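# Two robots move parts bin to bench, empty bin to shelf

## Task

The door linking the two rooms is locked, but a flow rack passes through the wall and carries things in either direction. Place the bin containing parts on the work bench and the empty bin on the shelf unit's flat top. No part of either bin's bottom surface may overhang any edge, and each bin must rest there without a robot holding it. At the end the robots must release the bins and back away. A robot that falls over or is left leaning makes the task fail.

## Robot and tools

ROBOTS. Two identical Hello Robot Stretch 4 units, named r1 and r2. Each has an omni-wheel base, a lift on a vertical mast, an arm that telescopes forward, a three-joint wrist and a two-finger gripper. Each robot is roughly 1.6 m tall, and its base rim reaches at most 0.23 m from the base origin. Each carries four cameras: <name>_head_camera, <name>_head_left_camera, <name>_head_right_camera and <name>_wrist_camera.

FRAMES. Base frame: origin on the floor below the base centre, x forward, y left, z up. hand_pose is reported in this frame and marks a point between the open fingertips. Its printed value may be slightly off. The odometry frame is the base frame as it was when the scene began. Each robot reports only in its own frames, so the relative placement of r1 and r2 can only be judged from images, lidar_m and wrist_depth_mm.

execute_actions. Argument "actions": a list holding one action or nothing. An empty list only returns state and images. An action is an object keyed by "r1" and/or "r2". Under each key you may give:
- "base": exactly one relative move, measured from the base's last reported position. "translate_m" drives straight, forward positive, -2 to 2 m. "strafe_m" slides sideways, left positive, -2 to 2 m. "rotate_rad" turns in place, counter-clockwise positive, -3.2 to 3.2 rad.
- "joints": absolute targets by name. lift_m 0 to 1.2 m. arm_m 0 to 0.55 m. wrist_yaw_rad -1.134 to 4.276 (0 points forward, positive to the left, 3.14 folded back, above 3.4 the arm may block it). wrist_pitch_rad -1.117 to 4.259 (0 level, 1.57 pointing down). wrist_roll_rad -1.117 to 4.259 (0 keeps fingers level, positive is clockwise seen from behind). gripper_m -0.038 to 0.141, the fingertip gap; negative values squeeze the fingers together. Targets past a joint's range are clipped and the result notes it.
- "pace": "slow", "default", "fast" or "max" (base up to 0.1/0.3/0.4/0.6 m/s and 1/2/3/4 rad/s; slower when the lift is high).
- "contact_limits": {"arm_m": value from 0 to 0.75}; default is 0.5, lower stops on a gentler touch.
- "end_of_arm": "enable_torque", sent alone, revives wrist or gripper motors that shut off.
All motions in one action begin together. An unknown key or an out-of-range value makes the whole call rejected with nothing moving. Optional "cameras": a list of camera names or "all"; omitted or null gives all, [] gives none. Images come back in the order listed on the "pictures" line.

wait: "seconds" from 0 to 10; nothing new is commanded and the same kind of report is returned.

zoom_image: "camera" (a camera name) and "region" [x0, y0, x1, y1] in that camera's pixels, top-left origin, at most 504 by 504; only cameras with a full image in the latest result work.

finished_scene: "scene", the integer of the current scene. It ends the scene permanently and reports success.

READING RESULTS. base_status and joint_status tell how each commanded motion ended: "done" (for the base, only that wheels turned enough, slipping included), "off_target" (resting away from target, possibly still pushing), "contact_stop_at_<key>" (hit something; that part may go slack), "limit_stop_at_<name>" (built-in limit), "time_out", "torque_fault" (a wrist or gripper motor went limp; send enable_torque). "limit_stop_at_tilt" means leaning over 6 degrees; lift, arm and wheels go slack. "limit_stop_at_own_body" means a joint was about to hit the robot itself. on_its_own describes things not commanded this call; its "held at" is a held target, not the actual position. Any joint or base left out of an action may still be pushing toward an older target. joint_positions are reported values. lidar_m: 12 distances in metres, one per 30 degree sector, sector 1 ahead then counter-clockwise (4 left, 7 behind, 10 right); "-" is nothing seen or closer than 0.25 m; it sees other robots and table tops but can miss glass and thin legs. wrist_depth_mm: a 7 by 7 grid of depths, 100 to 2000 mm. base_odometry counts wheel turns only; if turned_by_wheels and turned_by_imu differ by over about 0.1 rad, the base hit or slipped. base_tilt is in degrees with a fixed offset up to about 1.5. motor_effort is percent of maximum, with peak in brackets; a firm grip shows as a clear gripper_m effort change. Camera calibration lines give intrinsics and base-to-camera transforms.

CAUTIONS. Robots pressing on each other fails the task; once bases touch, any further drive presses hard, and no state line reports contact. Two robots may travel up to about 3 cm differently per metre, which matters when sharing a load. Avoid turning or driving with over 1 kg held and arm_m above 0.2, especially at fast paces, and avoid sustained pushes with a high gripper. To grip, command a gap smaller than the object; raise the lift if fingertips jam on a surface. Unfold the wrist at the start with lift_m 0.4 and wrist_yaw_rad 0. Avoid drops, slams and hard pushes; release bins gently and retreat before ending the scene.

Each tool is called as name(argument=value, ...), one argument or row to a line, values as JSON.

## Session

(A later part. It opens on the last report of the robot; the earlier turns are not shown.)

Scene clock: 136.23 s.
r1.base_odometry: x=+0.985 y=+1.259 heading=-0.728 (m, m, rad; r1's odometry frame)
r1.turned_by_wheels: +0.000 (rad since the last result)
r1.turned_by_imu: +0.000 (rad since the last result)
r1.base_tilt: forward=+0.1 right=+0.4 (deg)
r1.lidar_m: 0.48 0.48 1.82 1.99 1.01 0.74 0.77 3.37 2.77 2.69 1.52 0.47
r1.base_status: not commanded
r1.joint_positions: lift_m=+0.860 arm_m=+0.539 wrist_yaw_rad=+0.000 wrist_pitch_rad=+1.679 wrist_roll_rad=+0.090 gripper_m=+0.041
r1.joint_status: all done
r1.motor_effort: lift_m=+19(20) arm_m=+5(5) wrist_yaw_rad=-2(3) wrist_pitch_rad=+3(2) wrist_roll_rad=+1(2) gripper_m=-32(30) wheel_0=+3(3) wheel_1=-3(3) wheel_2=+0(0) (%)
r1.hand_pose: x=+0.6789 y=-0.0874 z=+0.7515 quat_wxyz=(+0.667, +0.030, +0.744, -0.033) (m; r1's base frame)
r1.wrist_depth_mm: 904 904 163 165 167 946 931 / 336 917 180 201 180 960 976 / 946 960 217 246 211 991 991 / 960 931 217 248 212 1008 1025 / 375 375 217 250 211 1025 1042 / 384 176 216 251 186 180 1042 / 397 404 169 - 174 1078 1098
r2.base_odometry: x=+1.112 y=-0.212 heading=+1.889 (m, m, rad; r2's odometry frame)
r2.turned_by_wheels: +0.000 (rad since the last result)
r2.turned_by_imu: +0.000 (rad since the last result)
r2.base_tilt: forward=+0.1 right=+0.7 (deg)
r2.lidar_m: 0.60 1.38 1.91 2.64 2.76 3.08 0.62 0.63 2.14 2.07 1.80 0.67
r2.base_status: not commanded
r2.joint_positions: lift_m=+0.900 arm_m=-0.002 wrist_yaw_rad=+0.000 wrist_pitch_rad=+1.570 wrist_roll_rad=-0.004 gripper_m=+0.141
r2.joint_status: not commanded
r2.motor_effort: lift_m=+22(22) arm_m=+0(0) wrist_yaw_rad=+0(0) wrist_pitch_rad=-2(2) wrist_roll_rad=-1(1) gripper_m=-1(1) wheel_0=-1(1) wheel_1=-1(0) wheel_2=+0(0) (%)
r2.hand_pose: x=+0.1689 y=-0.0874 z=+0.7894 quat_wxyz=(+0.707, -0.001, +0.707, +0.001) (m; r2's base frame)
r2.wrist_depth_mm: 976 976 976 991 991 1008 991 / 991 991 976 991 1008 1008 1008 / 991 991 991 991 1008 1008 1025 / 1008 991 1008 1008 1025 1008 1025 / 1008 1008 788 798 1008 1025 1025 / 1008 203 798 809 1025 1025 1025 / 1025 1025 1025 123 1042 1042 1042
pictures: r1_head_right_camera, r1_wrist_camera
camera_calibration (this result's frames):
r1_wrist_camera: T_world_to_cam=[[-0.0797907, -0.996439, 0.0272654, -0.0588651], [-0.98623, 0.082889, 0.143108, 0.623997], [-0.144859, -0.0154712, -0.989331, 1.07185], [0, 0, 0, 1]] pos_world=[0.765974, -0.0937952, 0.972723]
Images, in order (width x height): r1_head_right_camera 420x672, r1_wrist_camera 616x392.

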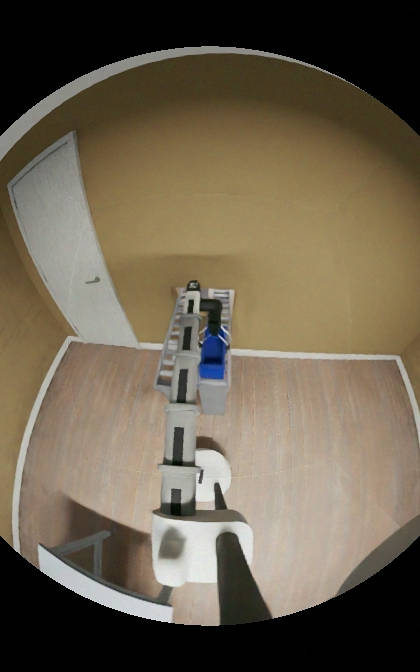

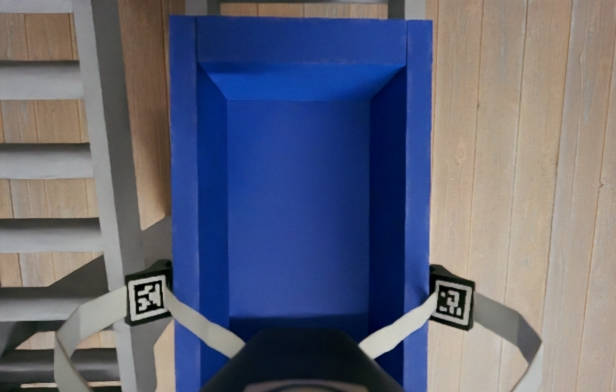

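execute_actions(
  actions=[
    {"r1":{"joints":{"lift_m":0.815},"pace":"slow"}},
  ],
  cameras=["r1_head_right_camera","r1_wrist_camera"],
)

zoom_image(
  camera="r1_head_right_camera",
  region=[170,290,270,420],
)

Scene clock: 137.87 s.
r1.base_odometry: x=+0.985 y=+1.259 heading=-0.728 (m, m, rad; r1's odometry frame)
r1.turned_by_wheels: +0.000 (rad since the last result)
r1.turned_by_imu: +0.001 (rad since the last result)
r1.base_tilt: forward=+0.1 right=+0.3 (deg)
r1.lidar_m: 0.48 0.47 1.83 1.97 1.01 0.72 0.76 3.37 2.76 2.71 1.53 0.46
r1.base_status: not commanded
r1.joint_positions: lift_m=+0.816 arm_m=+0.539 wrist_yaw_rad=+0.000 wrist_pitch_rad=+1.680 wrist_roll_rad=+0.090 gripper_m=+0.040
r1.joint_status: all done
r1.motor_effort: lift_m=+5(17) arm_m=+4(5) wrist_yaw_rad=-3(4) wrist_pitch_rad=+0(4) wrist_roll_rad=-1(0) gripper_m=-20(34) wheel_0=+3(3) wheel_1=-2(3) wheel_2=+1(1) (%)
r1.hand_pose: x=+0.6788 y=-0.0874 z=+0.7077 quat_wxyz=(+0.667, +0.030, +0.744, -0.033) (m; r1's base frame)
r1.wrist_depth_mm: 866 878 163 165 167 904 904 / 297 891 180 201 167 917 931 / 319 904 212 246 215 960 946 / 917 931 213 247 214 960 991 / 330 343 213 249 216 976 991 / 355 177 212 251 189 179 1025 / 364 368 169 - 173 1025 1042
r2.base_odometry: x=+1.112 y=-0.212 heading=+1.889 (m, m, rad; r2's odometry frame)
r2.turned_by_wheels: +0.000 (rad since the last result)
r2.turned_by_imu: +0.000 (rad since the last result)
r2.base_tilt: forward=+0.1 right=+0.7 (deg)
r2.lidar_m: 0.61 1.37 1.92 2.64 2.78 3.07 0.60 0.63 2.15 2.07 1.79 0.66
r2.base_status: not commanded
r2.joint_positions: lift_m=+0.900 arm_m=-0.002 wrist_yaw_rad=+0.000 wrist_pitch_rad=+1.570 wrist_roll_rad=-0.004 gripper_m=+0.141
r2.joint_status: not commanded
r2.motor_effort: lift_m=+22(22) arm_m=+0(0) wrist_yaw_rad=-1(2) wrist_pitch_rad=-2(2) wrist_roll_rad=-1(1) gripper_m=-2(3) wheel_0=-1(1) wheel_1=+0(0) wheel_2=+0(0) (%)
r2.hand_pose: x=+0.1689 y=-0.0874 z=+0.7894 quat_wxyz=(+0.707, -0.001, +0.707, +0.001) (m; r2's base frame)
r2.wrist_depth_mm: 976 991 991 991 991 991 1008 / 991 976 991 991 1008 991 1008 / 991 991 991 1008 1008 1008 1008 / 991 991 1008 1008 1008 1008 1025 / 991 991 798 798 1025 1025 1025 / 1025 202 798 798 1025 1025 1025 / 1025 1025 1025 123 1025 1025 1042
pictures: r1_head_right_camera, r1_wrist_camera
camera_calibration (this result's frames):
r1_wrist_camera: T_world_to_cam=[[-0.0796728, -0.996445, 0.0273826, -0.0578539], [-0.986086, 0.0828057, 0.144143, 0.629331], [-0.145898, -0.0155173, -0.989178, 1.02904], [0, 0, 0, 1]] pos_world=[0.7661, -0.0937924, 0.928778]
Images, in order (width x height): r1_head_right_camera 420x672, r1_wrist_camera 616x392.

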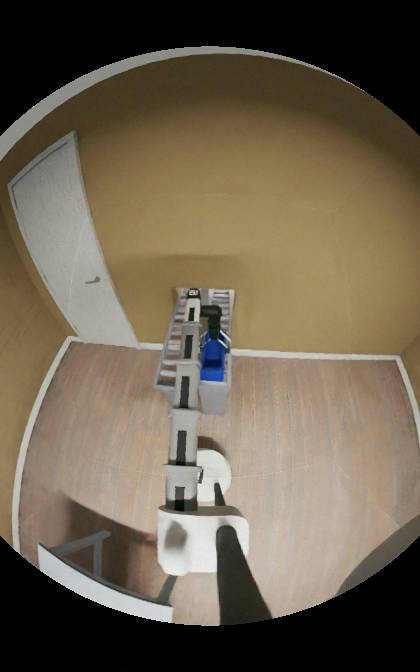

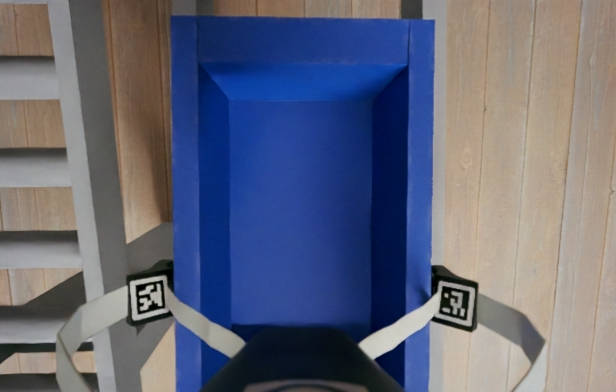

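Region (170, 290, 270, 420) of r1_head_right_camera's 420x672 image, scaled by 3.877, with more detail than that image has; it fills the left 388 columns of this view, and the rest is white.

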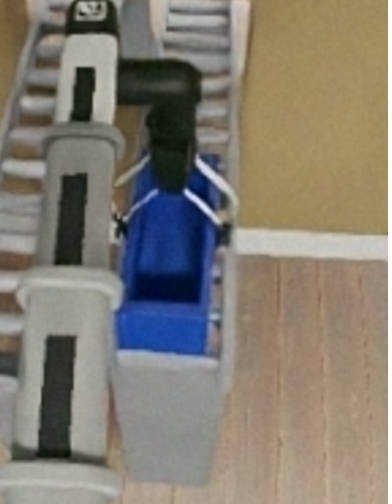

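execute_actions(
  actions=[
    {"r1":{"joints":{"gripper_m":0.141,"lift_m":0.825}}},
  ],
  cameras=["r1_head_right_camera","r1_wrist_camera","r2_head_camera"],
)

execute_actions(
  actions=[
    {"r1":{"joints":{"lift_m":0.95,"arm_m":0.1}}},
  ],
  cameras=["r1_head_right_camera","r2_head_camera"],
)

Scene clock: 140.13 s.
r1.base_odometry: x=+0.985 y=+1.259 heading=-0.728 (m, m, rad; r1's odometry frame)
r1.turned_by_wheels: +0.000 (rad since the last result)
r1.turned_by_imu: +0.000 (rad since the last result)
r1.base_tilt: forward=+0.1 right=+0.3 (deg)
r1.lidar_m: 0.46 0.48 1.82 1.99 0.99 0.74 0.75 3.36 2.75 2.71 1.54 0.50
r1.base_status: not commanded
r1.joint_positions: lift_m=+0.826 arm_m=+0.539 wrist_yaw_rad=+0.001 wrist_pitch_rad=+1.680 wrist_roll_rad=+0.090 gripper_m=+0.141
r1.joint_status: all done
r1.motor_effort: lift_m=+11(25) arm_m=+3(5) wrist_yaw_rad=-5(7) wrist_pitch_rad=+1(6) wrist_roll_rad=+1(1) gripper_m=+1(28) wheel_0=+0(3) wheel_1=-2(2) wheel_2=+1(1) (%)
r1.hand_pose: x=+0.6790 y=-0.0874 z=+0.7172 quat_wxyz=(+0.667, +0.030, +0.744, -0.033) (m; r1's base frame)
r1.wrist_depth_mm: 310 891 171 172 174 917 931 / 306 904 183 204 183 931 946 / 324 904 220 252 209 960 946 / 931 931 220 254 208 976 991 / 342 325 219 256 209 960 1008 / 357 327 176 256 183 1008 1042 / 424 404 177 - 244 1042 1042
r2.base_odometry: x=+1.112 y=-0.212 heading=+1.889 (m, m, rad; r2's odometry frame)
r2.turned_by_wheels: +0.000 (rad since the last result)
r2.turned_by_imu: -0.001 (rad since the last result)
r2.base_tilt: forward=+0.1 right=+0.7 (deg)
r2.lidar_m: 0.62 1.38 1.93 2.65 2.77 3.09 0.62 0.61 2.14 2.06 1.82 0.65
r2.base_status: not commanded
r2.joint_positions: lift_m=+0.900 arm_m=-0.002 wrist_yaw_rad=+0.000 wrist_pitch_rad=+1.570 wrist_roll_rad=-0.004 gripper_m=+0.141
r2.joint_status: not commanded
r2.motor_effort: lift_m=+22(21) arm_m=+0(0) wrist_yaw_rad=+0(1) wrist_pitch_rad=-1(2) wrist_roll_rad=-2(1) gripper_m=+2(1) wheel_0=-1(1) wheel_1=-1(0) wheel_2=+0(0) (%)
r2.hand_pose: x=+0.1689 y=-0.0874 z=+0.7894 quat_wxyz=(+0.707, -0.001, +0.707, +0.001) (m; r2's base frame)
r2.wrist_depth_mm: 976 991 991 991 991 991 1008 / 991 976 991 991 1008 991 1008 / 991 991 991 991 1008 1008 1008 / 1008 1008 991 1008 1008 1008 1025 / 1008 1008 798 809 1008 1008 1025 / 1008 203 798 809 1025 1025 1025 / 1008 1025 1025 123 1042 1025 1042
pictures: r1_head_right_camera, r1_wrist_camera, r2_head_camera
camera_calibration (this result's frames):
r1_wrist_camera: T_world_to_cam=[[-0.0790081, -0.996499, 0.0273264, -0.0585245], [-0.986208, 0.0821327, 0.143696, 0.628573], [-0.145438, -0.0155963, -0.989244, 1.03826], [0, 0, 0, 1]] pos_world=[0.766282, -0.093753, 0.938367]
Images, in order (width x height): r1_head_right_camera 420x672, r1_wrist_camera 616x392, r2_head_camera 420x560.

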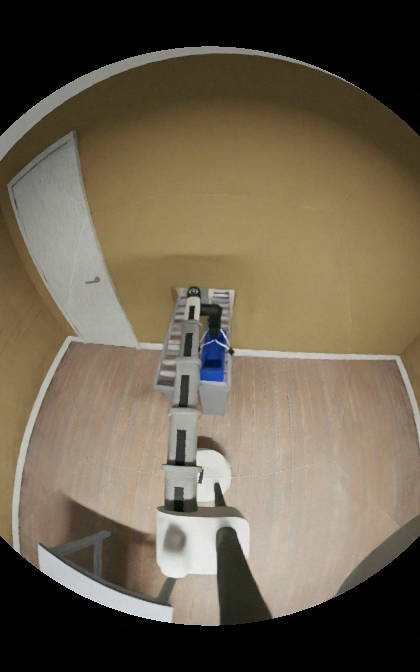

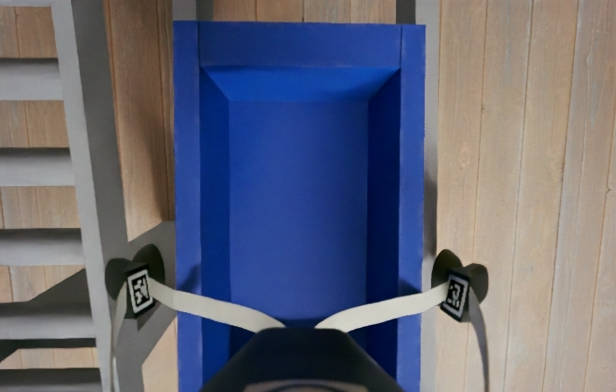

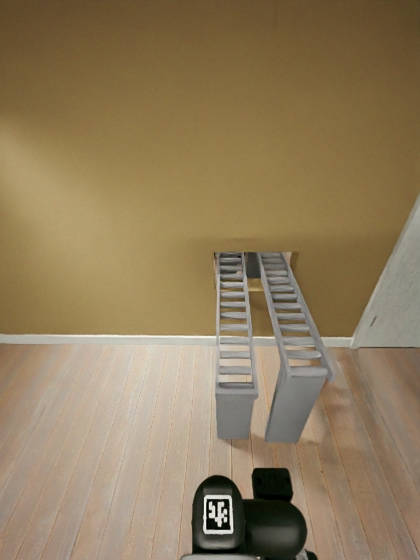

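Scene clock: 142.53 s.
r1.base_odometry: x=+0.985 y=+1.259 heading=-0.728 (m, m, rad; r1's odometry frame)
r1.turned_by_wheels: +0.000 (rad since the last result)
r1.turned_by_imu: +0.001 (rad since the last result)
r1.base_tilt: forward=+0.1 right=+0.3 (deg)
r1.lidar_m: 0.45 0.49 1.79 2.00 0.99 0.76 0.76 3.35 2.73 2.71 1.49 0.46
r1.base_status: not commanded
r1.joint_positions: lift_m=+0.950 arm_m=+0.101 wrist_yaw_rad=+0.000 wrist_pitch_rad=+1.680 wrist_roll_rad=+0.090 gripper_m=+0.141
r1.joint_status: all done
r1.motor_effort: lift_m=+22(24) arm_m=-5(6) wrist_yaw_rad=-2(5) wrist_pitch_rad=+0(2) wrist_roll_rad=+2(1) gripper_m=+0(2) wheel_0=+0(0) wheel_1=-2(2) wheel_2=+1(1) (%)
r1.hand_pose: x=+0.2403 y=-0.0874 z=+0.8413 quat_wxyz=(+0.667, +0.030, +0.744, -0.034) (m; r1's base frame)
r1.wrist_depth_mm: 991 676 768 707 1025 1025 1025 / 1008 1025 1025 1042 1025 1060 1060 / 1042 1060 1060 1060 1060 1078 1078 / 1042 1060 1078 1060 1098 1098 1118 / 1098 1060 854 866 1118 1118 1138 / 1118 1098 904 904 1138 1182 1160 / 1138 1118 1138 - 1160 1182 1205
r2.base_odometry: x=+1.112 y=-0.212 heading=+1.889 (m, m, rad; r2's odometry frame)
r2.turned_by_wheels: +0.000 (rad since the last result)
r2.turned_by_imu: -0.001 (rad since the last result)
r2.base_tilt: forward=+0.1 right=+0.7 (deg)
r2.lidar_m: 0.61 1.36 1.91 2.63 2.75 3.08 0.61 0.62 2.15 2.07 1.82 0.64
r2.base_status: not commanded
r2.joint_positions: lift_m=+0.900 arm_m=-0.002 wrist_yaw_rad=+0.000 wrist_pitch_rad=+1.570 wrist_roll_rad=-0.004 gripper_m=+0.141
r2.joint_status: not commanded
r2.motor_effort: lift_m=+22(22) arm_m=+0(0) wrist_yaw_rad=+1(0) wrist_pitch_rad=-2(2) wrist_roll_rad=-1(1) gripper_m=-1(2) wheel_0=-1(1) wheel_1=-1(1) wheel_2=+0(0) (%)
r2.hand_pose: x=+0.1689 y=-0.0874 z=+0.7894 quat_wxyz=(+0.707, -0.001, +0.707, +0.001) (m; r2's base frame)
r2.wrist_depth_mm: 976 991 976 976 976 1008 991 / 991 976 976 991 991 991 1008 / 991 991 991 1008 1008 1008 1025 / 991 991 991 1008 1025 1025 1025 / 1008 1008 798 798 1008 1025 1025 / 991 202 798 809 1025 1042 1042 / 1025 1025 1025 122 1025 1042 1042
pictures: r1_head_right_camera, r2_head_camera
Images, in order (width x height): r1_head_right_camera 420x672, r2_head_camera 420x560.

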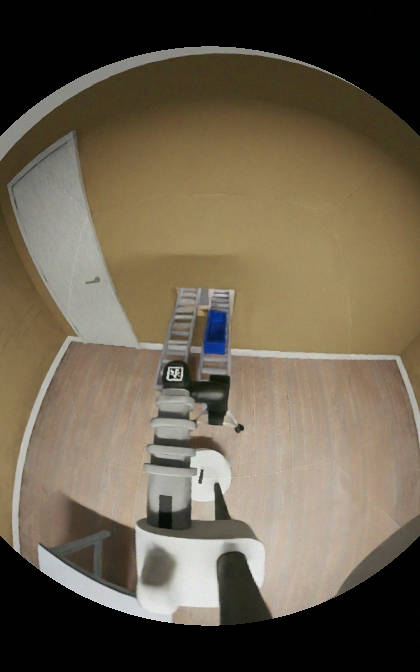

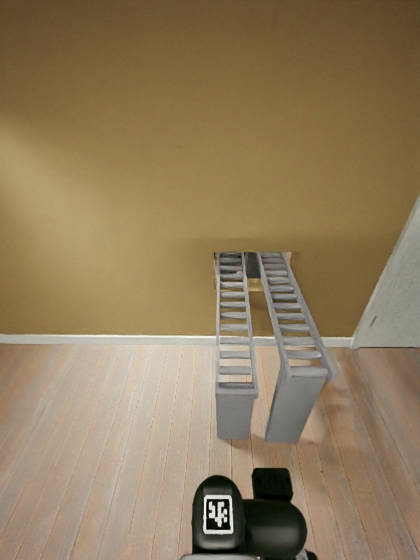

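It seems to be rolling.

execute_actions(
  actions=[],
  cameras=["r1_head_right_camera","r2_head_camera"],
)

Scene clock: 142.63 s.
r1.base_odometry: x=+0.985 y=+1.259 heading=-0.728 (m, m, rad; r1's odometry frame)
r1.turned_by_wheels: +0.000 (rad since the last result)
r1.turned_by_imu: +0.000 (rad since the last result)
r1.base_tilt: forward=+0.1 right=+0.3 (deg)
r1.lidar_m: 0.47 0.49 1.80 1.99 0.96 0.72 0.74 3.34 2.73 2.73 1.51 0.46
r1.base_status: not commanded
r1.joint_positions: lift_m=+0.950 arm_m=+0.101 wrist_yaw_rad=+0.000 wrist_pitch_rad=+1.680 wrist_roll_rad=+0.090 gripper_m=+0.141
r1.joint_status: all done
r1.motor_effort: lift_m=+22(24) arm_m=-5(6) wrist_yaw_rad=-2(5) wrist_pitch_rad=+1(2) wrist_roll_rad=+0(1) gripper_m=+2(2) wheel_0=+0(0) wheel_1=-2(2) wheel_2=+1(1) (%)
r1.hand_pose: x=+0.2403 y=-0.0874 z=+0.8413 quat_wxyz=(+0.667, +0.030, +0.744, -0.034) (m; r1's base frame)
r1.wrist_depth_mm: 991 668 768 715 1008 1025 1025 / 1008 1025 1008 1042 1042 1060 1060 / 1025 1060 1060 1060 1060 1078 1078 / 1060 1042 1078 1078 1078 1098 1098 / 1098 1118 891 878 1098 1138 1138 / 1138 1098 891 904 1138 1160 1160 / 1138 1160 1118 - 1182 1182 1205
r2.base_odometry: x=+1.112 y=-0.212 heading=+1.889 (m, m, rad; r2's odometry frame)
r2.turned_by_wheels: +0.000 (rad since the last result)
r2.turned_by_imu: +0.000 (rad since the last result)
r2.base_tilt: forward=+0.1 right=+0.6 (deg)
r2.lidar_m: 0.60 1.38 1.94 2.64 2.78 3.06 0.61 0.62 2.13 2.06 1.80 0.67
r2.base_status: not commanded
r2.joint_positions: lift_m=+0.900 arm_m=-0.002 wrist_yaw_rad=+0.000 wrist_pitch_rad=+1.570 wrist_roll_rad=-0.004 gripper_m=+0.141
r2.joint_status: not commanded
r2.motor_effort: lift_m=+22(22) arm_m=+0(0) wrist_yaw_rad=+0(0) wrist_pitch_rad=-2(2) wrist_roll_rad=-1(1) gripper_m=-2(2) wheel_0=-1(1) wheel_1=-1(1) wheel_2=+0(0) (%)
r2.hand_pose: x=+0.1689 y=-0.0874 z=+0.7894 quat_wxyz=(+0.707, -0.001, +0.707, +0.001) (m; r2's base frame)
r2.wrist_depth_mm: 976 976 976 991 991 991 991 / 976 991 991 991 991 991 1008 / 991 991 1008 1008 1008 1008 1008 / 1008 1008 991 1008 1025 1008 1008 / 1008 1008 788 798 1025 1025 1025 / 1008 203 798 809 1008 1025 1025 / 1025 1025 1025 123 1042 1042 1042
pictures: r1_head_right_camera, r2_head_camera
Images, in order (width x height): r1_head_right_camera 420x672, r2_head_camera 420x560.

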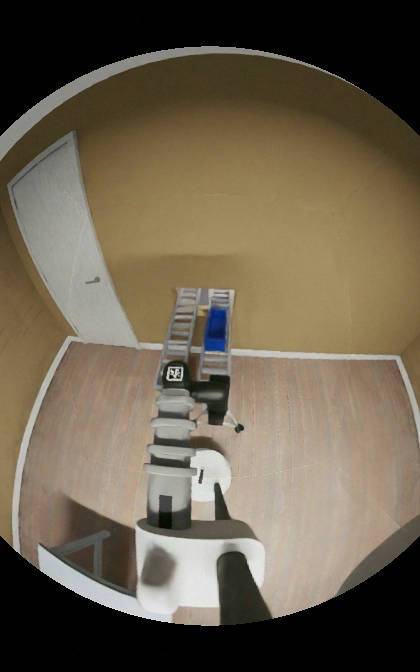

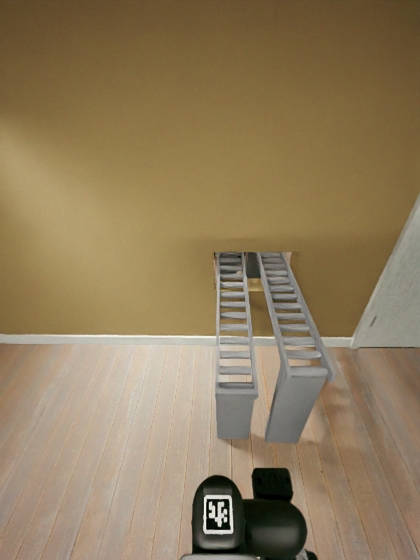

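execute_actions(
  actions=[
    {"r2":{"base":{"translate_m":0.2},"joints":{"arm_m":0.3}}},
  ],
  cameras=["r1_head_right_camera","r2_head_camera","r2_wrist_camera"],
)

Scene clock: 145.03 s.
r1.base_odometry: x=+0.985 y=+1.259 heading=-0.728 (m, m, rad; r1's odometry frame)
r1.turned_by_wheels: +0.000 (rad since the last result)
r1.turned_by_imu: +0.001 (rad since the last result)
r1.base_tilt: forward=+0.1 right=+0.3 (deg)
r1.lidar_m: 0.46 0.50 1.82 1.97 1.00 0.75 0.75 3.36 2.72 2.71 1.53 0.48
r1.base_status: not commanded
r1.joint_positions: lift_m=+0.950 arm_m=+0.101 wrist_yaw_rad=+0.000 wrist_pitch_rad=+1.680 wrist_roll_rad=+0.090 gripper_m=+0.141
r1.joint_status: not commanded
r1.motor_effort: lift_m=+22(22) arm_m=-5(4) wrist_yaw_rad=-2(2) wrist_pitch_rad=+0(1) wrist_roll_rad=+1(0) gripper_m=+0(2) wheel_0=+0(0) wheel_1=-2(2) wheel_2=+1(1) (%)
r1.hand_pose: x=+0.2403 y=-0.0874 z=+0.8413 quat_wxyz=(+0.667, +0.030, +0.744, -0.034) (m; r1's base frame)
r1.wrist_depth_mm: 976 676 768 715 1025 1025 1042 / 1008 1008 1042 1060 1060 1042 1060 / 1025 1042 1060 1060 1078 1060 1078 / 1042 1060 1060 1078 1098 1098 1098 / 1078 1098 866 878 1118 1138 1160 / 1118 1118 904 891 1138 1160 1182 / 1138 1160 1160 - 1182 1205 1205
r2.base_odometry: x=+1.050 y=-0.022 heading=+1.889 (m, m, rad; r2's odometry frame)
r2.turned_by_wheels: +0.000 (rad since the last result)
r2.turned_by_imu: -0.001 (rad since the last result)
r2.base_tilt: forward=+0.1 right=+0.7 (deg)
r2.lidar_m: 0.42 1.16 1.66 2.65 2.77 3.28 0.80 0.83 2.17 2.08 1.54 0.44
r2.base_status: done
r2.joint_positions: lift_m=+0.900 arm_m=+0.299 wrist_yaw_rad=+0.000 wrist_pitch_rad=+1.570 wrist_roll_rad=-0.004 gripper_m=+0.141
r2.joint_status: all done
r2.motor_effort: lift_m=+22(22) arm_m=+7(9) wrist_yaw_rad=-1(1) wrist_pitch_rad=-1(1) wrist_roll_rad=-1(2) gripper_m=-2(0) wheel_0=+1(5) wheel_1=+0(5) wheel_2=-1(7) (%)
r2.hand_pose: x=+0.4699 y=-0.0874 z=+0.7894 quat_wxyz=(+0.707, -0.001, +0.707, +0.001) (m; r2's base frame)
r2.wrist_depth_mm: 976 976 439 424 976 345 991 / 976 991 991 445 1008 349 334 / 991 991 991 991 991 991 322 / 991 1008 512 517 609 357 389 / 991 1008 1008 449 1008 314 322 / 1008 202 1025 1008 1025 297 1025 / 1025 1025 820 123 1025 1042 1042
pictures: r1_head_right_camera, r2_head_camera, r2_wrist_camera
camera_calibration (this result's frames):
r2_wrist_camera: T_world_to_cam=[[-0.0285798, -0.999355, 0.0217645, -0.095382], [-0.998918, 0.0293529, 0.036072, 0.491665], [-0.0366876, -0.02071, -0.999112, 1.03113], [0, 0, 0, 1]] pos_world=[0.526237, -0.0883975, 1.01456]
Images, in order (width x height): r1_head_right_camera 420x672, r2_head_camera 420x560, r2_wrist_camera 616x392.

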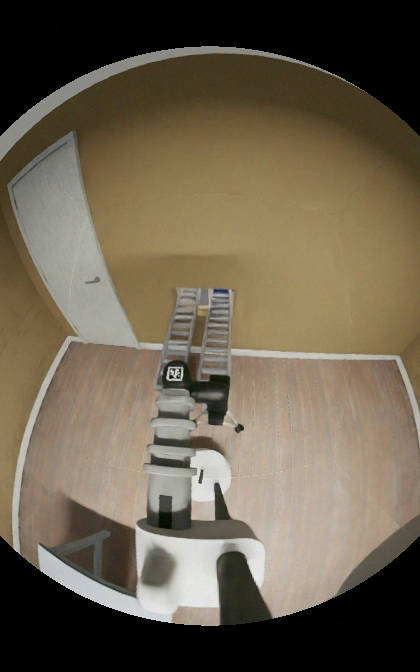

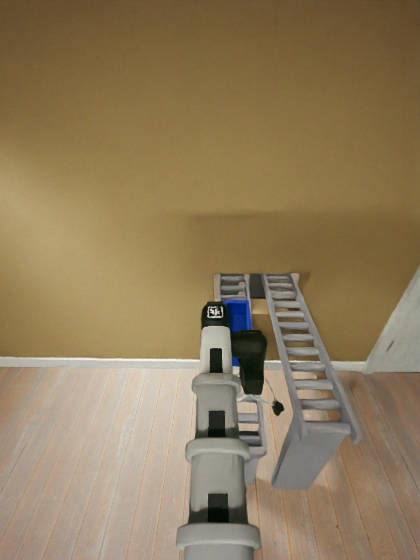

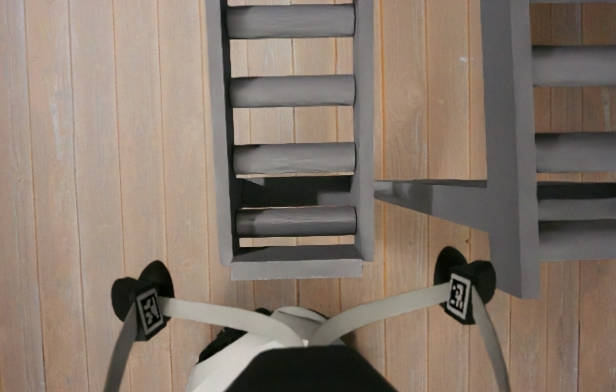

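execute_actions(
  actions=[
    {"r2":{"joints":{"arm_m":0.4}},"r1":{"base":{"translate_m":-0.3},"joints":{"lift_m":0.6}}},
  ],
  cameras=["r2_head_camera","r2_wrist_camera"],
)

Scene clock: 147.93 s.
r1.base_odometry: x=+0.761 y=+1.459 heading=-0.728 (m, m, rad; r1's odometry frame)
r1.turned_by_wheels: +0.000 (rad since the last result)
r1.turned_by_imu: +0.002 (rad since the last result)
r1.base_tilt: forward=+0.1 right=+0.3 (deg)
r1.lidar_m: 0.77 0.82 2.06 2.02 0.60 0.42 0.48 3.01 2.72 2.64 1.91 1.48
r1.base_status: done
r1.joint_positions: lift_m=+0.600 arm_m=+0.101 wrist_yaw_rad=+0.000 wrist_pitch_rad=+1.680 wrist_roll_rad=+0.090 gripper_m=+0.141
r1.joint_status: all done
r1.motor_effort: lift_m=+18(24) arm_m=-5(5) wrist_yaw_rad=-2(2) wrist_pitch_rad=+0(0) wrist_roll_rad=+0(0) gripper_m=+2(5) wheel_0=-3(8) wheel_1=-1(8) wheel_2=+0(12) (%)
r1.hand_pose: x=+0.2403 y=-0.0874 z=+0.4916 quat_wxyz=(+0.667, +0.030, +0.744, -0.034) (m; r1's base frame)
r1.wrist_depth_mm: 661 668 676 676 691 691 691 / 683 691 683 691 699 707 715 / 691 707 699 707 715 715 732 / 715 715 723 723 715 732 732 / 715 732 517 525 741 750 759 / 741 517 525 521 539 768 778 / 759 539 535 - 788 798 798
r2.base_odometry: x=+1.050 y=-0.022 heading=+1.889 (m, m, rad; r2's odometry frame)
r2.turned_by_wheels: +0.000 (rad since the last result)
r2.turned_by_imu: -0.001 (rad since the last result)
r2.base_tilt: forward=+0.1 right=+0.7 (deg)
r2.lidar_m: 0.41 1.17 1.65 2.64 2.76 3.29 0.78 0.83 2.17 2.07 1.53 0.42
r2.base_status: not commanded
r2.joint_positions: lift_m=+0.900 arm_m=+0.399 wrist_yaw_rad=+0.000 wrist_pitch_rad=+1.570 wrist_roll_rad=-0.004 gripper_m=+0.141
r2.joint_status: all done
r2.motor_effort: lift_m=+22(22) arm_m=+7(9) wrist_yaw_rad=-1(1) wrist_pitch_rad=-2(1) wrist_roll_rad=-1(1) gripper_m=-1(0) wheel_0=+1(1) wheel_1=+0(0) wheel_2=-1(1) (%)
r2.hand_pose: x=+0.5699 y=-0.0874 z=+0.7894 quat_wxyz=(+0.707, -0.001, +0.707, +0.001) (m; r2's base frame)
r2.wrist_depth_mm: 976 976 976 415 976 353 342 / 976 991 402 377 991 353 332 / 991 991 415 415 1008 991 1008 / 991 1008 424 424 991 1008 332 / 1008 1008 427 436 627 319 330 / 1025 202 402 439 433 301 392 / 1025 1008 1025 123 1042 1025 329
pictures: r2_head_camera, r2_wrist_camera
camera_calibration (this result's frames):
r2_wrist_camera: T_world_to_cam=[[-0.0287175, -0.999351, 0.0217677, -0.0924492], [-0.99891, 0.029493, 0.0361837, 0.591428], [-0.0368022, -0.0207049, -0.999108, 1.03486], [0, 0, 0, 1]] pos_world=[0.626214, -0.0884054, 1.01455]
Images, in order (width x height): r2_head_camera 420x560, r2_wrist_camera 616x392.

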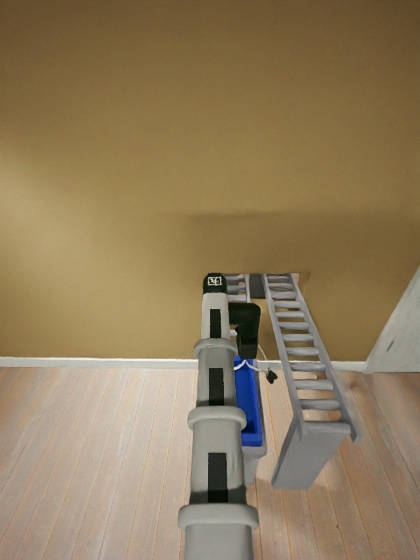

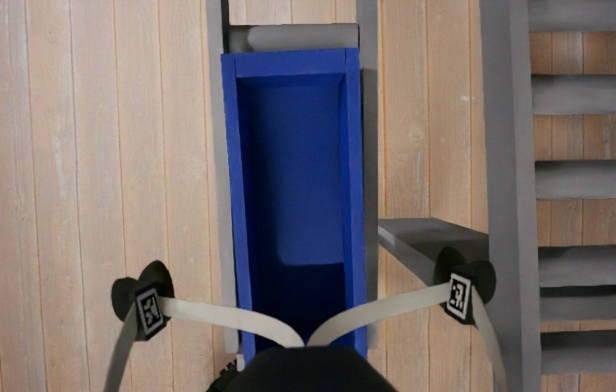

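execute_actions(
  actions=[
    {"r2":{"joints":{"arm_m":0.44,"wrist_roll_rad":-0.05,"lift_m":0.80}}},
  ],
  cameras=["r2_head_right_camera","r2_wrist_camera"],
)

Scene clock: 149.77 s.
r1.base_odometry: x=+0.761 y=+1.459 heading=-0.728 (m, m, rad; r1's odometry frame)
r1.turned_by_wheels: +0.000 (rad since the last result)
r1.turned_by_imu: +0.000 (rad since the last result)
r1.base_tilt: forward=+0.1 right=+0.4 (deg)
r1.lidar_m: 0.77 0.81 2.06 2.00 0.60 0.45 0.46 3.04 2.71 2.65 1.90 1.46
r1.base_status: not commanded
r1.joint_positions: lift_m=+0.600 arm_m=+0.101 wrist_yaw_rad=+0.000 wrist_pitch_rad=+1.680 wrist_roll_rad=+0.090 gripper_m=+0.141
r1.joint_status: not commanded
r1.motor_effort: lift_m=+18(18) arm_m=-5(5) wrist_yaw_rad=-2(2) wrist_pitch_rad=+0(1) wrist_roll_rad=-1(1) gripper_m=-2(1) wheel_0=-3(3) wheel_1=-1(1) wheel_2=+0(0) (%)
r1.hand_pose: x=+0.2403 y=-0.0874 z=+0.4916 quat_wxyz=(+0.667, +0.030, +0.744, -0.034) (m; r1's base frame)
r1.wrist_depth_mm: 661 668 676 676 683 683 699 / 683 683 676 683 699 715 707 / 683 691 699 699 707 707 723 / 707 715 723 723 732 741 732 / 723 723 521 521 741 741 759 / 741 521 521 521 549 768 768 / 768 535 535 - 778 778 788
r2.base_odometry: x=+1.050 y=-0.022 heading=+1.889 (m, m, rad; r2's odometry frame)
r2.turned_by_wheels: +0.000 (rad since the last result)
r2.turned_by_imu: +0.000 (rad since the last result)
r2.base_tilt: forward=+0.1 right=+0.6 (deg)
r2.lidar_m: 0.42 1.17 1.65 2.64 2.77 3.28 0.80 0.83 2.16 2.08 1.52 0.43
r2.base_status: not commanded
r2.joint_positions: lift_m=+0.800 arm_m=+0.439 wrist_yaw_rad=+0.000 wrist_pitch_rad=+1.570 wrist_roll_rad=-0.050 gripper_m=+0.141
r2.joint_status: all done
r2.motor_effort: lift_m=+12(21) arm_m=+7(7) wrist_yaw_rad=+0(1) wrist_pitch_rad=-3(2) wrist_roll_rad=-2(4) gripper_m=-2(2) wheel_0=+1(1) wheel_1=-1(0) wheel_2=-1(1) (%)
r2.hand_pose: x=+0.6098 y=-0.0874 z=+0.6901 quat_wxyz=(+0.707, -0.018, +0.707, +0.018) (m; r2's base frame)
r2.wrist_depth_mm: 878 878 317 320 324 891 891 / 891 891 276 233 301 904 904 / 891 891 304 315 309 904 904 / 904 904 310 324 315 917 917 / 904 904 320 329 320 917 591 / 917 202 273 334 257 402 330 / 917 931 332 123 931 366 273
pictures: r2_head_right_camera, r2_wrist_camera
camera_calibration (this result's frames):
r2_wrist_camera: T_world_to_cam=[[0.0174273, -0.99961, 0.0218059, -0.11733], [-0.999203, -0.0166286, 0.0362875, 0.631017], [-0.0359108, -0.0224209, -0.999103, 0.936453], [0, 0, 0, 1]] pos_world=[0.666188, -0.0857956, 0.915274]
Images, in order (width x height): r2_head_right_camera 420x672, r2_wrist_camera 616x392.

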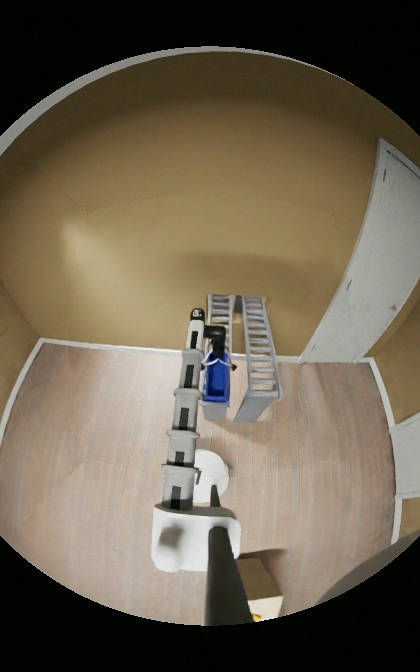

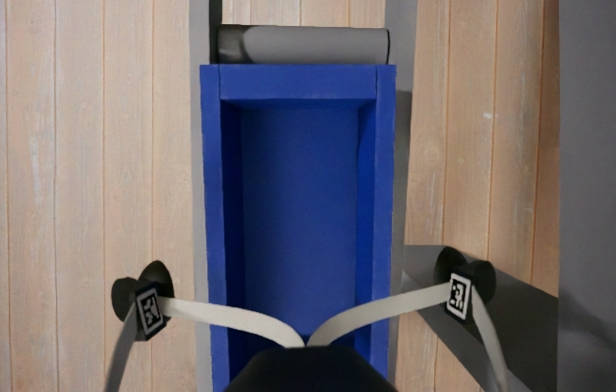

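execute_actions(
  actions=[
    {"r2":{"joints":{"lift_m":0.742},"pace":"slow"}},
  ],
  cameras=["r2_wrist_camera"],
)

execute_actions(
  actions=[
    {"r2":{"joints":{"gripper_m":0.04}}},
  ],
  cameras=["r2_wrist_camera"],
)

execute_actions(
  actions=[
    {"r2":{"joints":{"lift_m":0.95}}},
  ],
  cameras=["r2_wrist_camera","r2_head_right_camera"],
)

Scene clock: 151.57 s.
r1.base_odometry: x=+0.761 y=+1.459 heading=-0.728 (m, m, rad; r1's odometry frame)
r1.turned_by_wheels: +0.000 (rad since the last result)
r1.turned_by_imu: +0.000 (rad since the last result)
r1.base_tilt: forward=+0.1 right=+0.3 (deg)
r1.lidar_m: 0.75 0.82 2.07 2.01 0.61 0.44 0.45 3.05 2.72 2.65 1.92 1.49
r1.base_status: not commanded
r1.joint_positions: lift_m=+0.600 arm_m=+0.101 wrist_yaw_rad=+0.000 wrist_pitch_rad=+1.680 wrist_roll_rad=+0.090 gripper_m=+0.141
r1.joint_status: not commanded
r1.motor_effort: lift_m=+18(18) arm_m=-5(5) wrist_yaw_rad=-2(3) wrist_pitch_rad=-1(0) wrist_roll_rad=+1(0) gripper_m=+2(1) wheel_0=-3(3) wheel_1=-1(1) wheel_2=+0(0) (%)
r1.hand_pose: x=+0.2403 y=-0.0874 z=+0.4916 quat_wxyz=(+0.667, +0.030, +0.744, -0.034) (m; r1's base frame)
r1.wrist_depth_mm: 668 661 676 683 691 683 691 / 661 683 691 699 699 699 715 / 691 683 699 707 723 715 732 / 707 715 723 723 732 723 732 / 723 723 521 525 723 750 768 / 732 525 517 525 549 768 778 / 741 535 535 - 788 788 798
r2.base_odometry: x=+1.050 y=-0.022 heading=+1.889 (m, m, rad; r2's odometry frame)
r2.turned_by_wheels: +0.000 (rad since the last result)
r2.turned_by_imu: +0.000 (rad since the last result)
r2.base_tilt: forward=+0.1 right=+0.7 (deg)
r2.lidar_m: 0.41 1.17 1.62 2.64 2.77 3.28 0.79 0.84 2.15 2.08 1.53 0.44
r2.base_status: not commanded
r2.joint_positions: lift_m=+0.742 arm_m=+0.439 wrist_yaw_rad=+0.000 wrist_pitch_rad=+1.570 wrist_roll_rad=-0.050 gripper_m=+0.141
r2.joint_status: all done
r2.motor_effort: lift_m=+13(13) arm_m=+7(7) wrist_yaw_rad=+0(1) wrist_pitch_rad=-2(2) wrist_roll_rad=-2(2) gripper_m=+1(0) wheel_0=+1(1) wheel_1=+0(0) wheel_2=-1(1) (%)
r2.hand_pose: x=+0.6098 y=-0.0874 z=+0.6321 quat_wxyz=(+0.707, -0.018, +0.707, +0.018) (m; r2's base frame)
r2.wrist_depth_mm: 820 831 174 175 175 842 842 / 831 831 179 211 179 842 842 / 831 842 233 258 215 854 854 / 842 842 233 264 216 866 854 / 842 842 232 270 257 854 866 / 854 202 192 273 195 399 496 / 866 854 230 123 216 366 327
pictures: r2_wrist_camera
camera_calibration (this result's frames):
r2_wrist_camera: T_world_to_cam=[[0.017428, -0.99961, 0.0218059, -0.116066], [-0.999203, -0.0166293, 0.0362874, 0.633123], [-0.0359107, -0.0224209, -0.999103, 0.878526], [0, 0, 0, 1]] pos_world=[0.666189, -0.0857955, 0.857294]
Images, in order (width x height): r2_wrist_camera 616x392.

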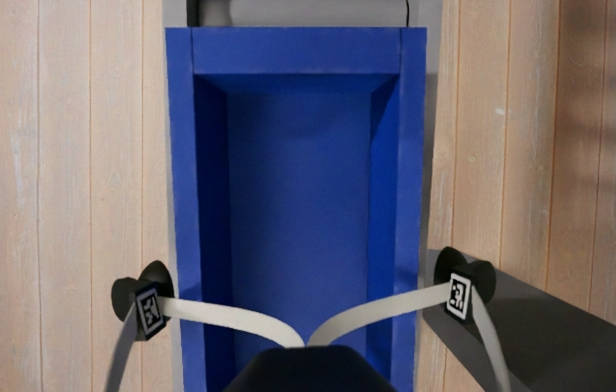

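Scene clock: 153.57 s.
r1.base_odometry: x=+0.761 y=+1.459 heading=-0.728 (m, m, rad; r1's odometry frame)
r1.turned_by_wheels: +0.000 (rad since the last result)
r1.turned_by_imu: +0.000 (rad since the last result)
r1.base_tilt: forward=+0.0 right=+0.4 (deg)
r1.lidar_m: 0.74 0.80 2.05 2.03 0.59 0.45 0.46 3.04 2.70 2.65 1.92 1.48
r1.base_status: not commanded
r1.joint_positions: lift_m=+0.600 arm_m=+0.101 wrist_yaw_rad=+0.000 wrist_pitch_rad=+1.680 wrist_roll_rad=+0.090 gripper_m=+0.141
r1.joint_status: not commanded
r1.motor_effort: lift_m=+18(18) arm_m=-4(4) wrist_yaw_rad=-2(2) wrist_pitch_rad=+0(1) wrist_roll_rad=+0(2) gripper_m=-2(3) wheel_0=-3(3) wheel_1=-1(1) wheel_2=+1(0) (%)
r1.hand_pose: x=+0.2403 y=-0.0874 z=+0.4916 quat_wxyz=(+0.667, +0.030, +0.744, -0.034) (m; r1's base frame)
r1.wrist_depth_mm: 654 661 676 676 683 683 691 / 676 676 683 691 691 707 699 / 691 707 707 715 707 723 723 / 715 715 723 707 723 732 732 / 723 715 512 521 750 750 759 / 732 530 521 525 539 768 778 / 759 530 539 - 778 798 798
r2.base_odometry: x=+1.050 y=-0.022 heading=+1.889 (m, m, rad; r2's odometry frame)
r2.turned_by_wheels: +0.000 (rad since the last result)
r2.turned_by_imu: -0.001 (rad since the last result)
r2.base_tilt: forward=+0.1 right=+0.7 (deg)
r2.lidar_m: 0.41 1.18 1.63 2.63 2.76 3.27 0.78 0.83 2.16 2.08 1.52 0.43
r2.base_status: not commanded
r2.joint_positions: lift_m=+0.742 arm_m=+0.439 wrist_yaw_rad=+0.000 wrist_pitch_rad=+1.570 wrist_roll_rad=-0.050 gripper_m=+0.041
r2.joint_status: all done
r2.motor_effort: lift_m=+13(13) arm_m=+7(7) wrist_yaw_rad=+0(1) wrist_pitch_rad=-1(2) wrist_roll_rad=-2(2) gripper_m=-31(33) wheel_0=+1(1) wheel_1=+0(0) wheel_2=-1(1) (%)
r2.hand_pose: x=+0.6099 y=-0.0874 z=+0.6321 quat_wxyz=(+0.707, -0.018, +0.707, +0.018) (m; r2's base frame)
r2.wrist_depth_mm: 820 831 151 151 152 842 831 / 831 831 188 229 175 842 842 / 831 842 219 236 199 854 854 / 854 842 218 240 200 854 854 / 854 854 217 246 200 854 866 / 854 175 216 252 202 174 496 / 866 866 172 181 174 370 307
pictures: r2_wrist_camera
camera_calibration (this result's frames):
r2_wrist_camera: T_world_to_cam=[[0.0174709, -0.99961, 0.0218083, -0.116094], [-0.999207, -0.0166752, 0.036147, 0.633254], [-0.0357692, -0.0224226, -0.999108, 0.878388], [0, 0, 0, 1]] pos_world=[0.6662, -0.0857929, 0.857246]
Images, in order (width x height): r2_wrist_camera 616x392.

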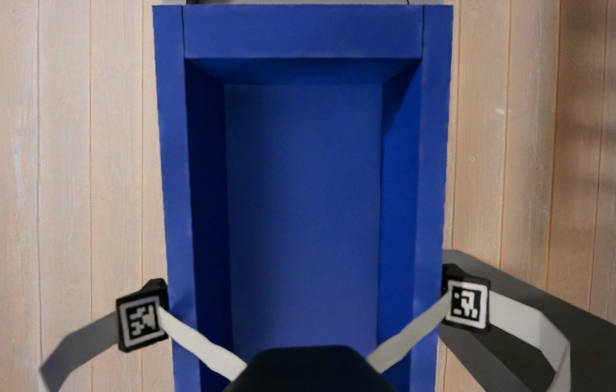

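Scene clock: 155.50 s.
r1.base_odometry: x=+0.761 y=+1.459 heading=-0.728 (m, m, rad; r1's odometry frame)
r1.turned_by_wheels: +0.000 (rad since the last result)
r1.turned_by_imu: +0.000 (rad since the last result)
r1.base_tilt: forward=+0.1 right=+0.4 (deg)
r1.lidar_m: 0.75 0.80 2.07 2.02 0.60 0.45 0.45 3.06 2.72 2.67 1.90 1.48
r1.base_status: not commanded
r1.joint_positions: lift_m=+0.600 arm_m=+0.101 wrist_yaw_rad=+0.000 wrist_pitch_rad=+1.680 wrist_roll_rad=+0.090 gripper_m=+0.141
r1.joint_status: not commanded
r1.motor_effort: lift_m=+18(18) arm_m=-5(5) wrist_yaw_rad=-2(2) wrist_pitch_rad=+1(0) wrist_roll_rad=+2(0) gripper_m=+0(0) wheel_0=-3(3) wheel_1=-1(1) wheel_2=+0(0) (%)
r1.hand_pose: x=+0.2403 y=-0.0874 z=+0.4916 quat_wxyz=(+0.667, +0.030, +0.744, -0.034) (m; r1's base frame)
r1.wrist_depth_mm: 661 668 676 676 683 691 699 / 668 676 691 691 699 699 699 / 691 691 699 707 723 723 723 / 715 715 715 723 732 732 741 / 723 723 517 525 741 741 759 / 741 525 517 530 544 759 788 / 759 530 530 - 778 788 788
r2.base_odometry: x=+1.050 y=-0.022 heading=+1.889 (m, m, rad; r2's odometry frame)
r2.turned_by_wheels: +0.000 (rad since the last result)
r2.turned_by_imu: +0.000 (rad since the last result)
r2.base_tilt: forward=+0.1 right=+0.7 (deg)
r2.lidar_m: 0.42 1.17 1.61 2.64 2.76 3.28 0.79 0.83 2.15 2.07 1.52 0.45
r2.base_status: not commanded
r2.joint_positions: lift_m=+0.950 arm_m=+0.439 wrist_yaw_rad=+0.000 wrist_pitch_rad=+1.570 wrist_roll_rad=-0.050 gripper_m=+0.041
r2.joint_status: all done
r2.motor_effort: lift_m=+23(24) arm_m=+7(7) wrist_yaw_rad=+0(1) wrist_pitch_rad=-1(1) wrist_roll_rad=-2(1) gripper_m=-33(33) wheel_0=+1(1) wheel_1=+0(0) wheel_2=-1(1) (%)
r2.hand_pose: x=+0.6099 y=-0.0874 z=+0.8393 quat_wxyz=(+0.707, -0.018, +0.707, +0.018) (m; r2's base frame)
r2.wrist_depth_mm: 1025 1025 151 151 151 387 1042 / 1025 1025 188 229 175 379 389 / 1025 1042 218 236 200 382 387 / 1042 1042 218 242 200 397 1060 / 1060 1042 217 246 200 394 1078 / 1078 176 216 251 201 174 379 / 1060 1060 173 180 174 387 377
pictures: r2_head_right_camera, r2_wrist_camera
camera_calibration (this result's frames):
r2_wrist_camera: T_world_to_cam=[[0.0174686, -0.99961, 0.0218101, -0.120613], [-0.999211, -0.0166751, 0.0360484, 0.625882], [-0.0356706, -0.0224226, -0.999112, 1.08535], [0, 0, 0, 1]] pos_world=[0.66621, -0.0857929, 1.06446]
Images, in order (width x height): r2_head_right_camera 420x672, r2_wrist_camera 616x392.

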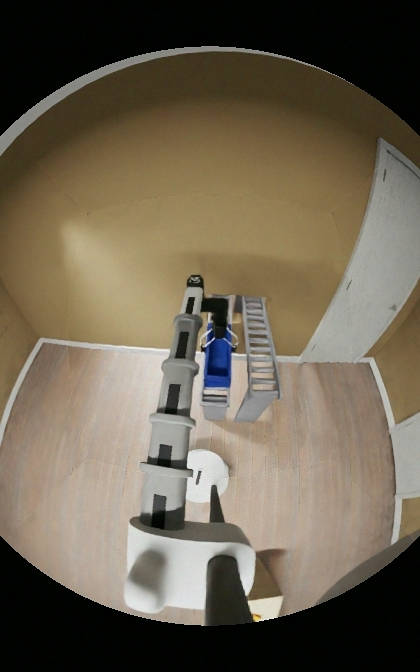

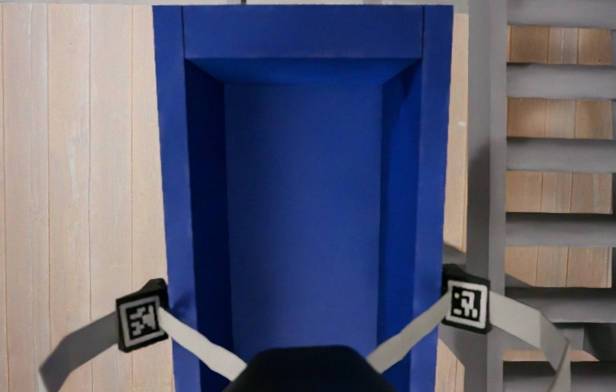

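execute_actions(
  actions=[
    {"r2":{"base":{"translate_m":-0.15},"joints":{"arm_m":0.15,"lift_m":1.0,"wrist_pitch_rad":1.67}}},
  ],
  cameras=[],
)

execute_actions(
  actions=[
    {"r2":{"base":{"rotate_rad":-2.6}}},
  ],
  cameras=["r2_head_camera","r2_head_right_camera"],
)

Scene clock: 158.37 s.
r1.base_odometry: x=+0.761 y=+1.459 heading=-0.728 (m, m, rad; r1's odometry frame)
r1.turned_by_wheels: +0.000 (rad since the last result)
r1.turned_by_imu: +0.001 (rad since the last result)
r1.base_tilt: forward=+0.1 right=+0.3 (deg)
r1.lidar_m: 0.75 0.83 2.02 2.03 0.61 0.47 0.46 3.05 2.74 2.67 1.90 1.49
r1.base_status: not commanded
r1.joint_positions: lift_m=+0.600 arm_m=+0.101 wrist_yaw_rad=+0.000 wrist_pitch_rad=+1.680 wrist_roll_rad=+0.090 gripper_m=+0.141
r1.joint_status: not commanded
r1.motor_effort: lift_m=+18(18) arm_m=-5(5) wrist_yaw_rad=-2(2) wrist_pitch_rad=+1(0) wrist_roll_rad=+2(0) gripper_m=+2(1) wheel_0=-3(3) wheel_1=-1(1) wheel_2=+0(0) (%)
r1.hand_pose: x=+0.2403 y=-0.0874 z=+0.4916 quat_wxyz=(+0.667, +0.030, +0.744, -0.034) (m; r1's base frame)
r1.wrist_depth_mm: 654 661 676 683 676 691 699 / 668 683 683 699 691 707 707 / 691 699 707 707 707 723 723 / 707 715 715 723 732 732 750 / 732 715 521 525 741 741 759 / 741 525 525 525 539 759 778 / 750 535 539 - 778 798 798
r2.base_odometry: x=+1.097 y=-0.165 heading=+1.889 (m, m, rad; r2's odometry frame)
r2.turned_by_wheels: +0.000 (rad since the last result)
r2.turned_by_imu: +0.000 (rad since the last result)
r2.base_tilt: forward=+0.1 right=+0.7 (deg)
r2.lidar_m: 0.33 1.32 1.87 2.64 2.76 3.12 0.65 0.67 2.14 2.08 1.73 0.25
r2.base_status: done
r2.joint_positions: lift_m=+1.000 arm_m=+0.151 wrist_yaw_rad=+0.000 wrist_pitch_rad=+1.669 wrist_roll_rad=-0.050 gripper_m=+0.041
r2.joint_status: all done
r2.motor_effort: lift_m=+23(23) arm_m=-7(7) wrist_yaw_rad=+0(1) wrist_pitch_rad=+0(7) wrist_roll_rad=-2(2) gripper_m=-31(32) wheel_0=+0(5) wheel_1=-1(3) wheel_2=+0(9) (%)
r2.hand_pose: x=+0.2938 y=-0.0874 z=+0.8907 quat_wxyz=(+0.671, -0.017, +0.741, +0.018) (m; r2's base frame)
r2.wrist_depth_mm: 1025 1025 150 151 151 1060 1042 / 1060 1042 188 230 175 1078 1078 / 1078 1098 219 236 200 1098 1098 / 1098 1098 219 241 200 1118 1138 / 1118 1138 217 247 200 1160 1138 / 1160 175 216 253 201 174 1160 / 1160 1182 172 181 174 1182 1205
pictures: none
No camera images: the call's "cameras" was empty. Leave "cameras" out to get every camera's image.

Scene clock: 161.27 s.
r1.base_odometry: x=+0.761 y=+1.459 heading=-0.728 (m, m, rad; r1's odometry frame)
r1.turned_by_wheels: +0.000 (rad since the last result)
r1.turned_by_imu: +0.001 (rad since the last result)
r1.base_tilt: forward=+0.1 right=+0.3 (deg)
r1.lidar_m: 0.75 0.84 2.05 2.01 0.62 0.44 0.48 3.06 2.74 2.67 1.91 1.48
r1.base_status: not commanded
r1.joint_positions: lift_m=+0.600 arm_m=+0.101 wrist_yaw_rad=+0.000 wrist_pitch_rad=+1.680 wrist_roll_rad=+0.090 gripper_m=+0.141
r1.joint_status: not commanded
r1.motor_effort: lift_m=+18(18) arm_m=-5(4) wrist_yaw_rad=-2(2) wrist_pitch_rad=-1(0) wrist_roll_rad=+0(1) gripper_m=-1(1) wheel_0=-3(3) wheel_1=-1(1) wheel_2=+0(1) (%)
r1.hand_pose: x=+0.2403 y=-0.0874 z=+0.4916 quat_wxyz=(+0.667, +0.030, +0.744, -0.034) (m; r1's base frame)
r1.wrist_depth_mm: 661 676 676 683 676 683 699 / 676 676 683 691 699 699 707 / 691 691 707 699 715 723 732 / 715 715 723 732 741 741 750 / 723 723 521 517 741 750 741 / 732 525 521 521 539 759 778 / 768 535 539 - 778 778 798
r2.base_odometry: x=+1.097 y=-0.165 heading=-0.711 (m, m, rad; r2's odometry frame)
r2.turned_by_wheels: -2.600 (rad since the last result)
r2.turned_by_imu: -2.656 (rad since the last result)
r2.base_tilt: forward=+0.1 right=+0.7 (deg)
r2.lidar_m: 0.33 2.11 2.06 1.70 0.60 0.56 1.33 1.89 2.66 2.79 3.11 0.25
r2.base_status: done
r2.joint_positions: lift_m=+1.000 arm_m=+0.151 wrist_yaw_rad=+0.000 wrist_pitch_rad=+1.669 wrist_roll_rad=-0.050 gripper_m=+0.041
r2.joint_status: not commanded
r2.motor_effort: lift_m=+23(23) arm_m=-7(7) wrist_yaw_rad=-1(1) wrist_pitch_rad=+1(2) wrist_roll_rad=-2(2) gripper_m=-30(33) wheel_0=+1(5) wheel_1=+0(5) wheel_2=-1(2) (%)
r2.hand_pose: x=+0.2938 y=-0.0874 z=+0.8907 quat_wxyz=(+0.671, -0.017, +0.741, +0.018) (m; r2's base frame)
r2.wrist_depth_mm: 1025 1042 150 151 151 1042 1060 / 1060 1060 188 230 175 1060 1078 / 1098 1078 220 236 200 1098 1098 / 1118 1118 218 241 200 1118 1118 / 1118 1118 217 247 200 1138 1138 / 1138 175 216 252 201 174 1182 / 1160 1182 172 181 174 1182 1205
pictures: r2_head_camera, r2_head_right_camera
Images, in order (width x height): r2_head_camera 420x560, r2_head_right_camera 420x672.

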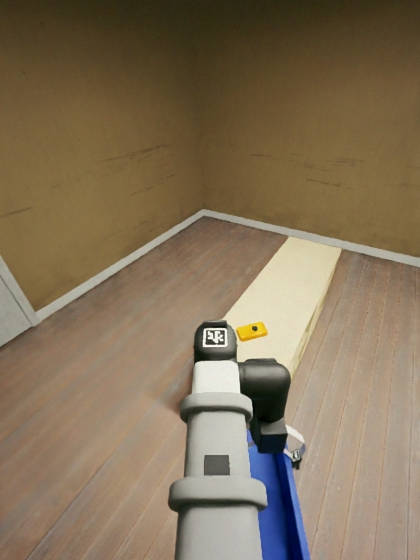

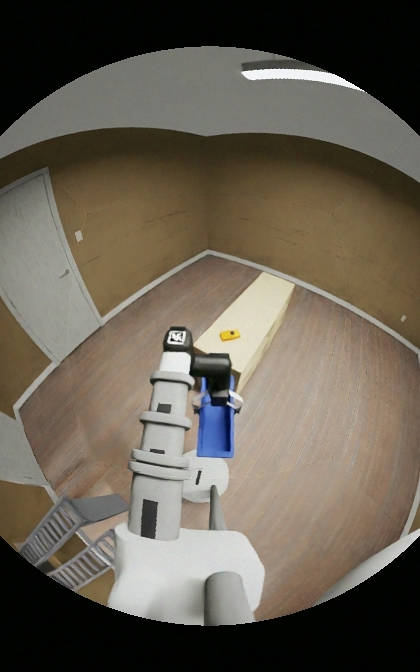

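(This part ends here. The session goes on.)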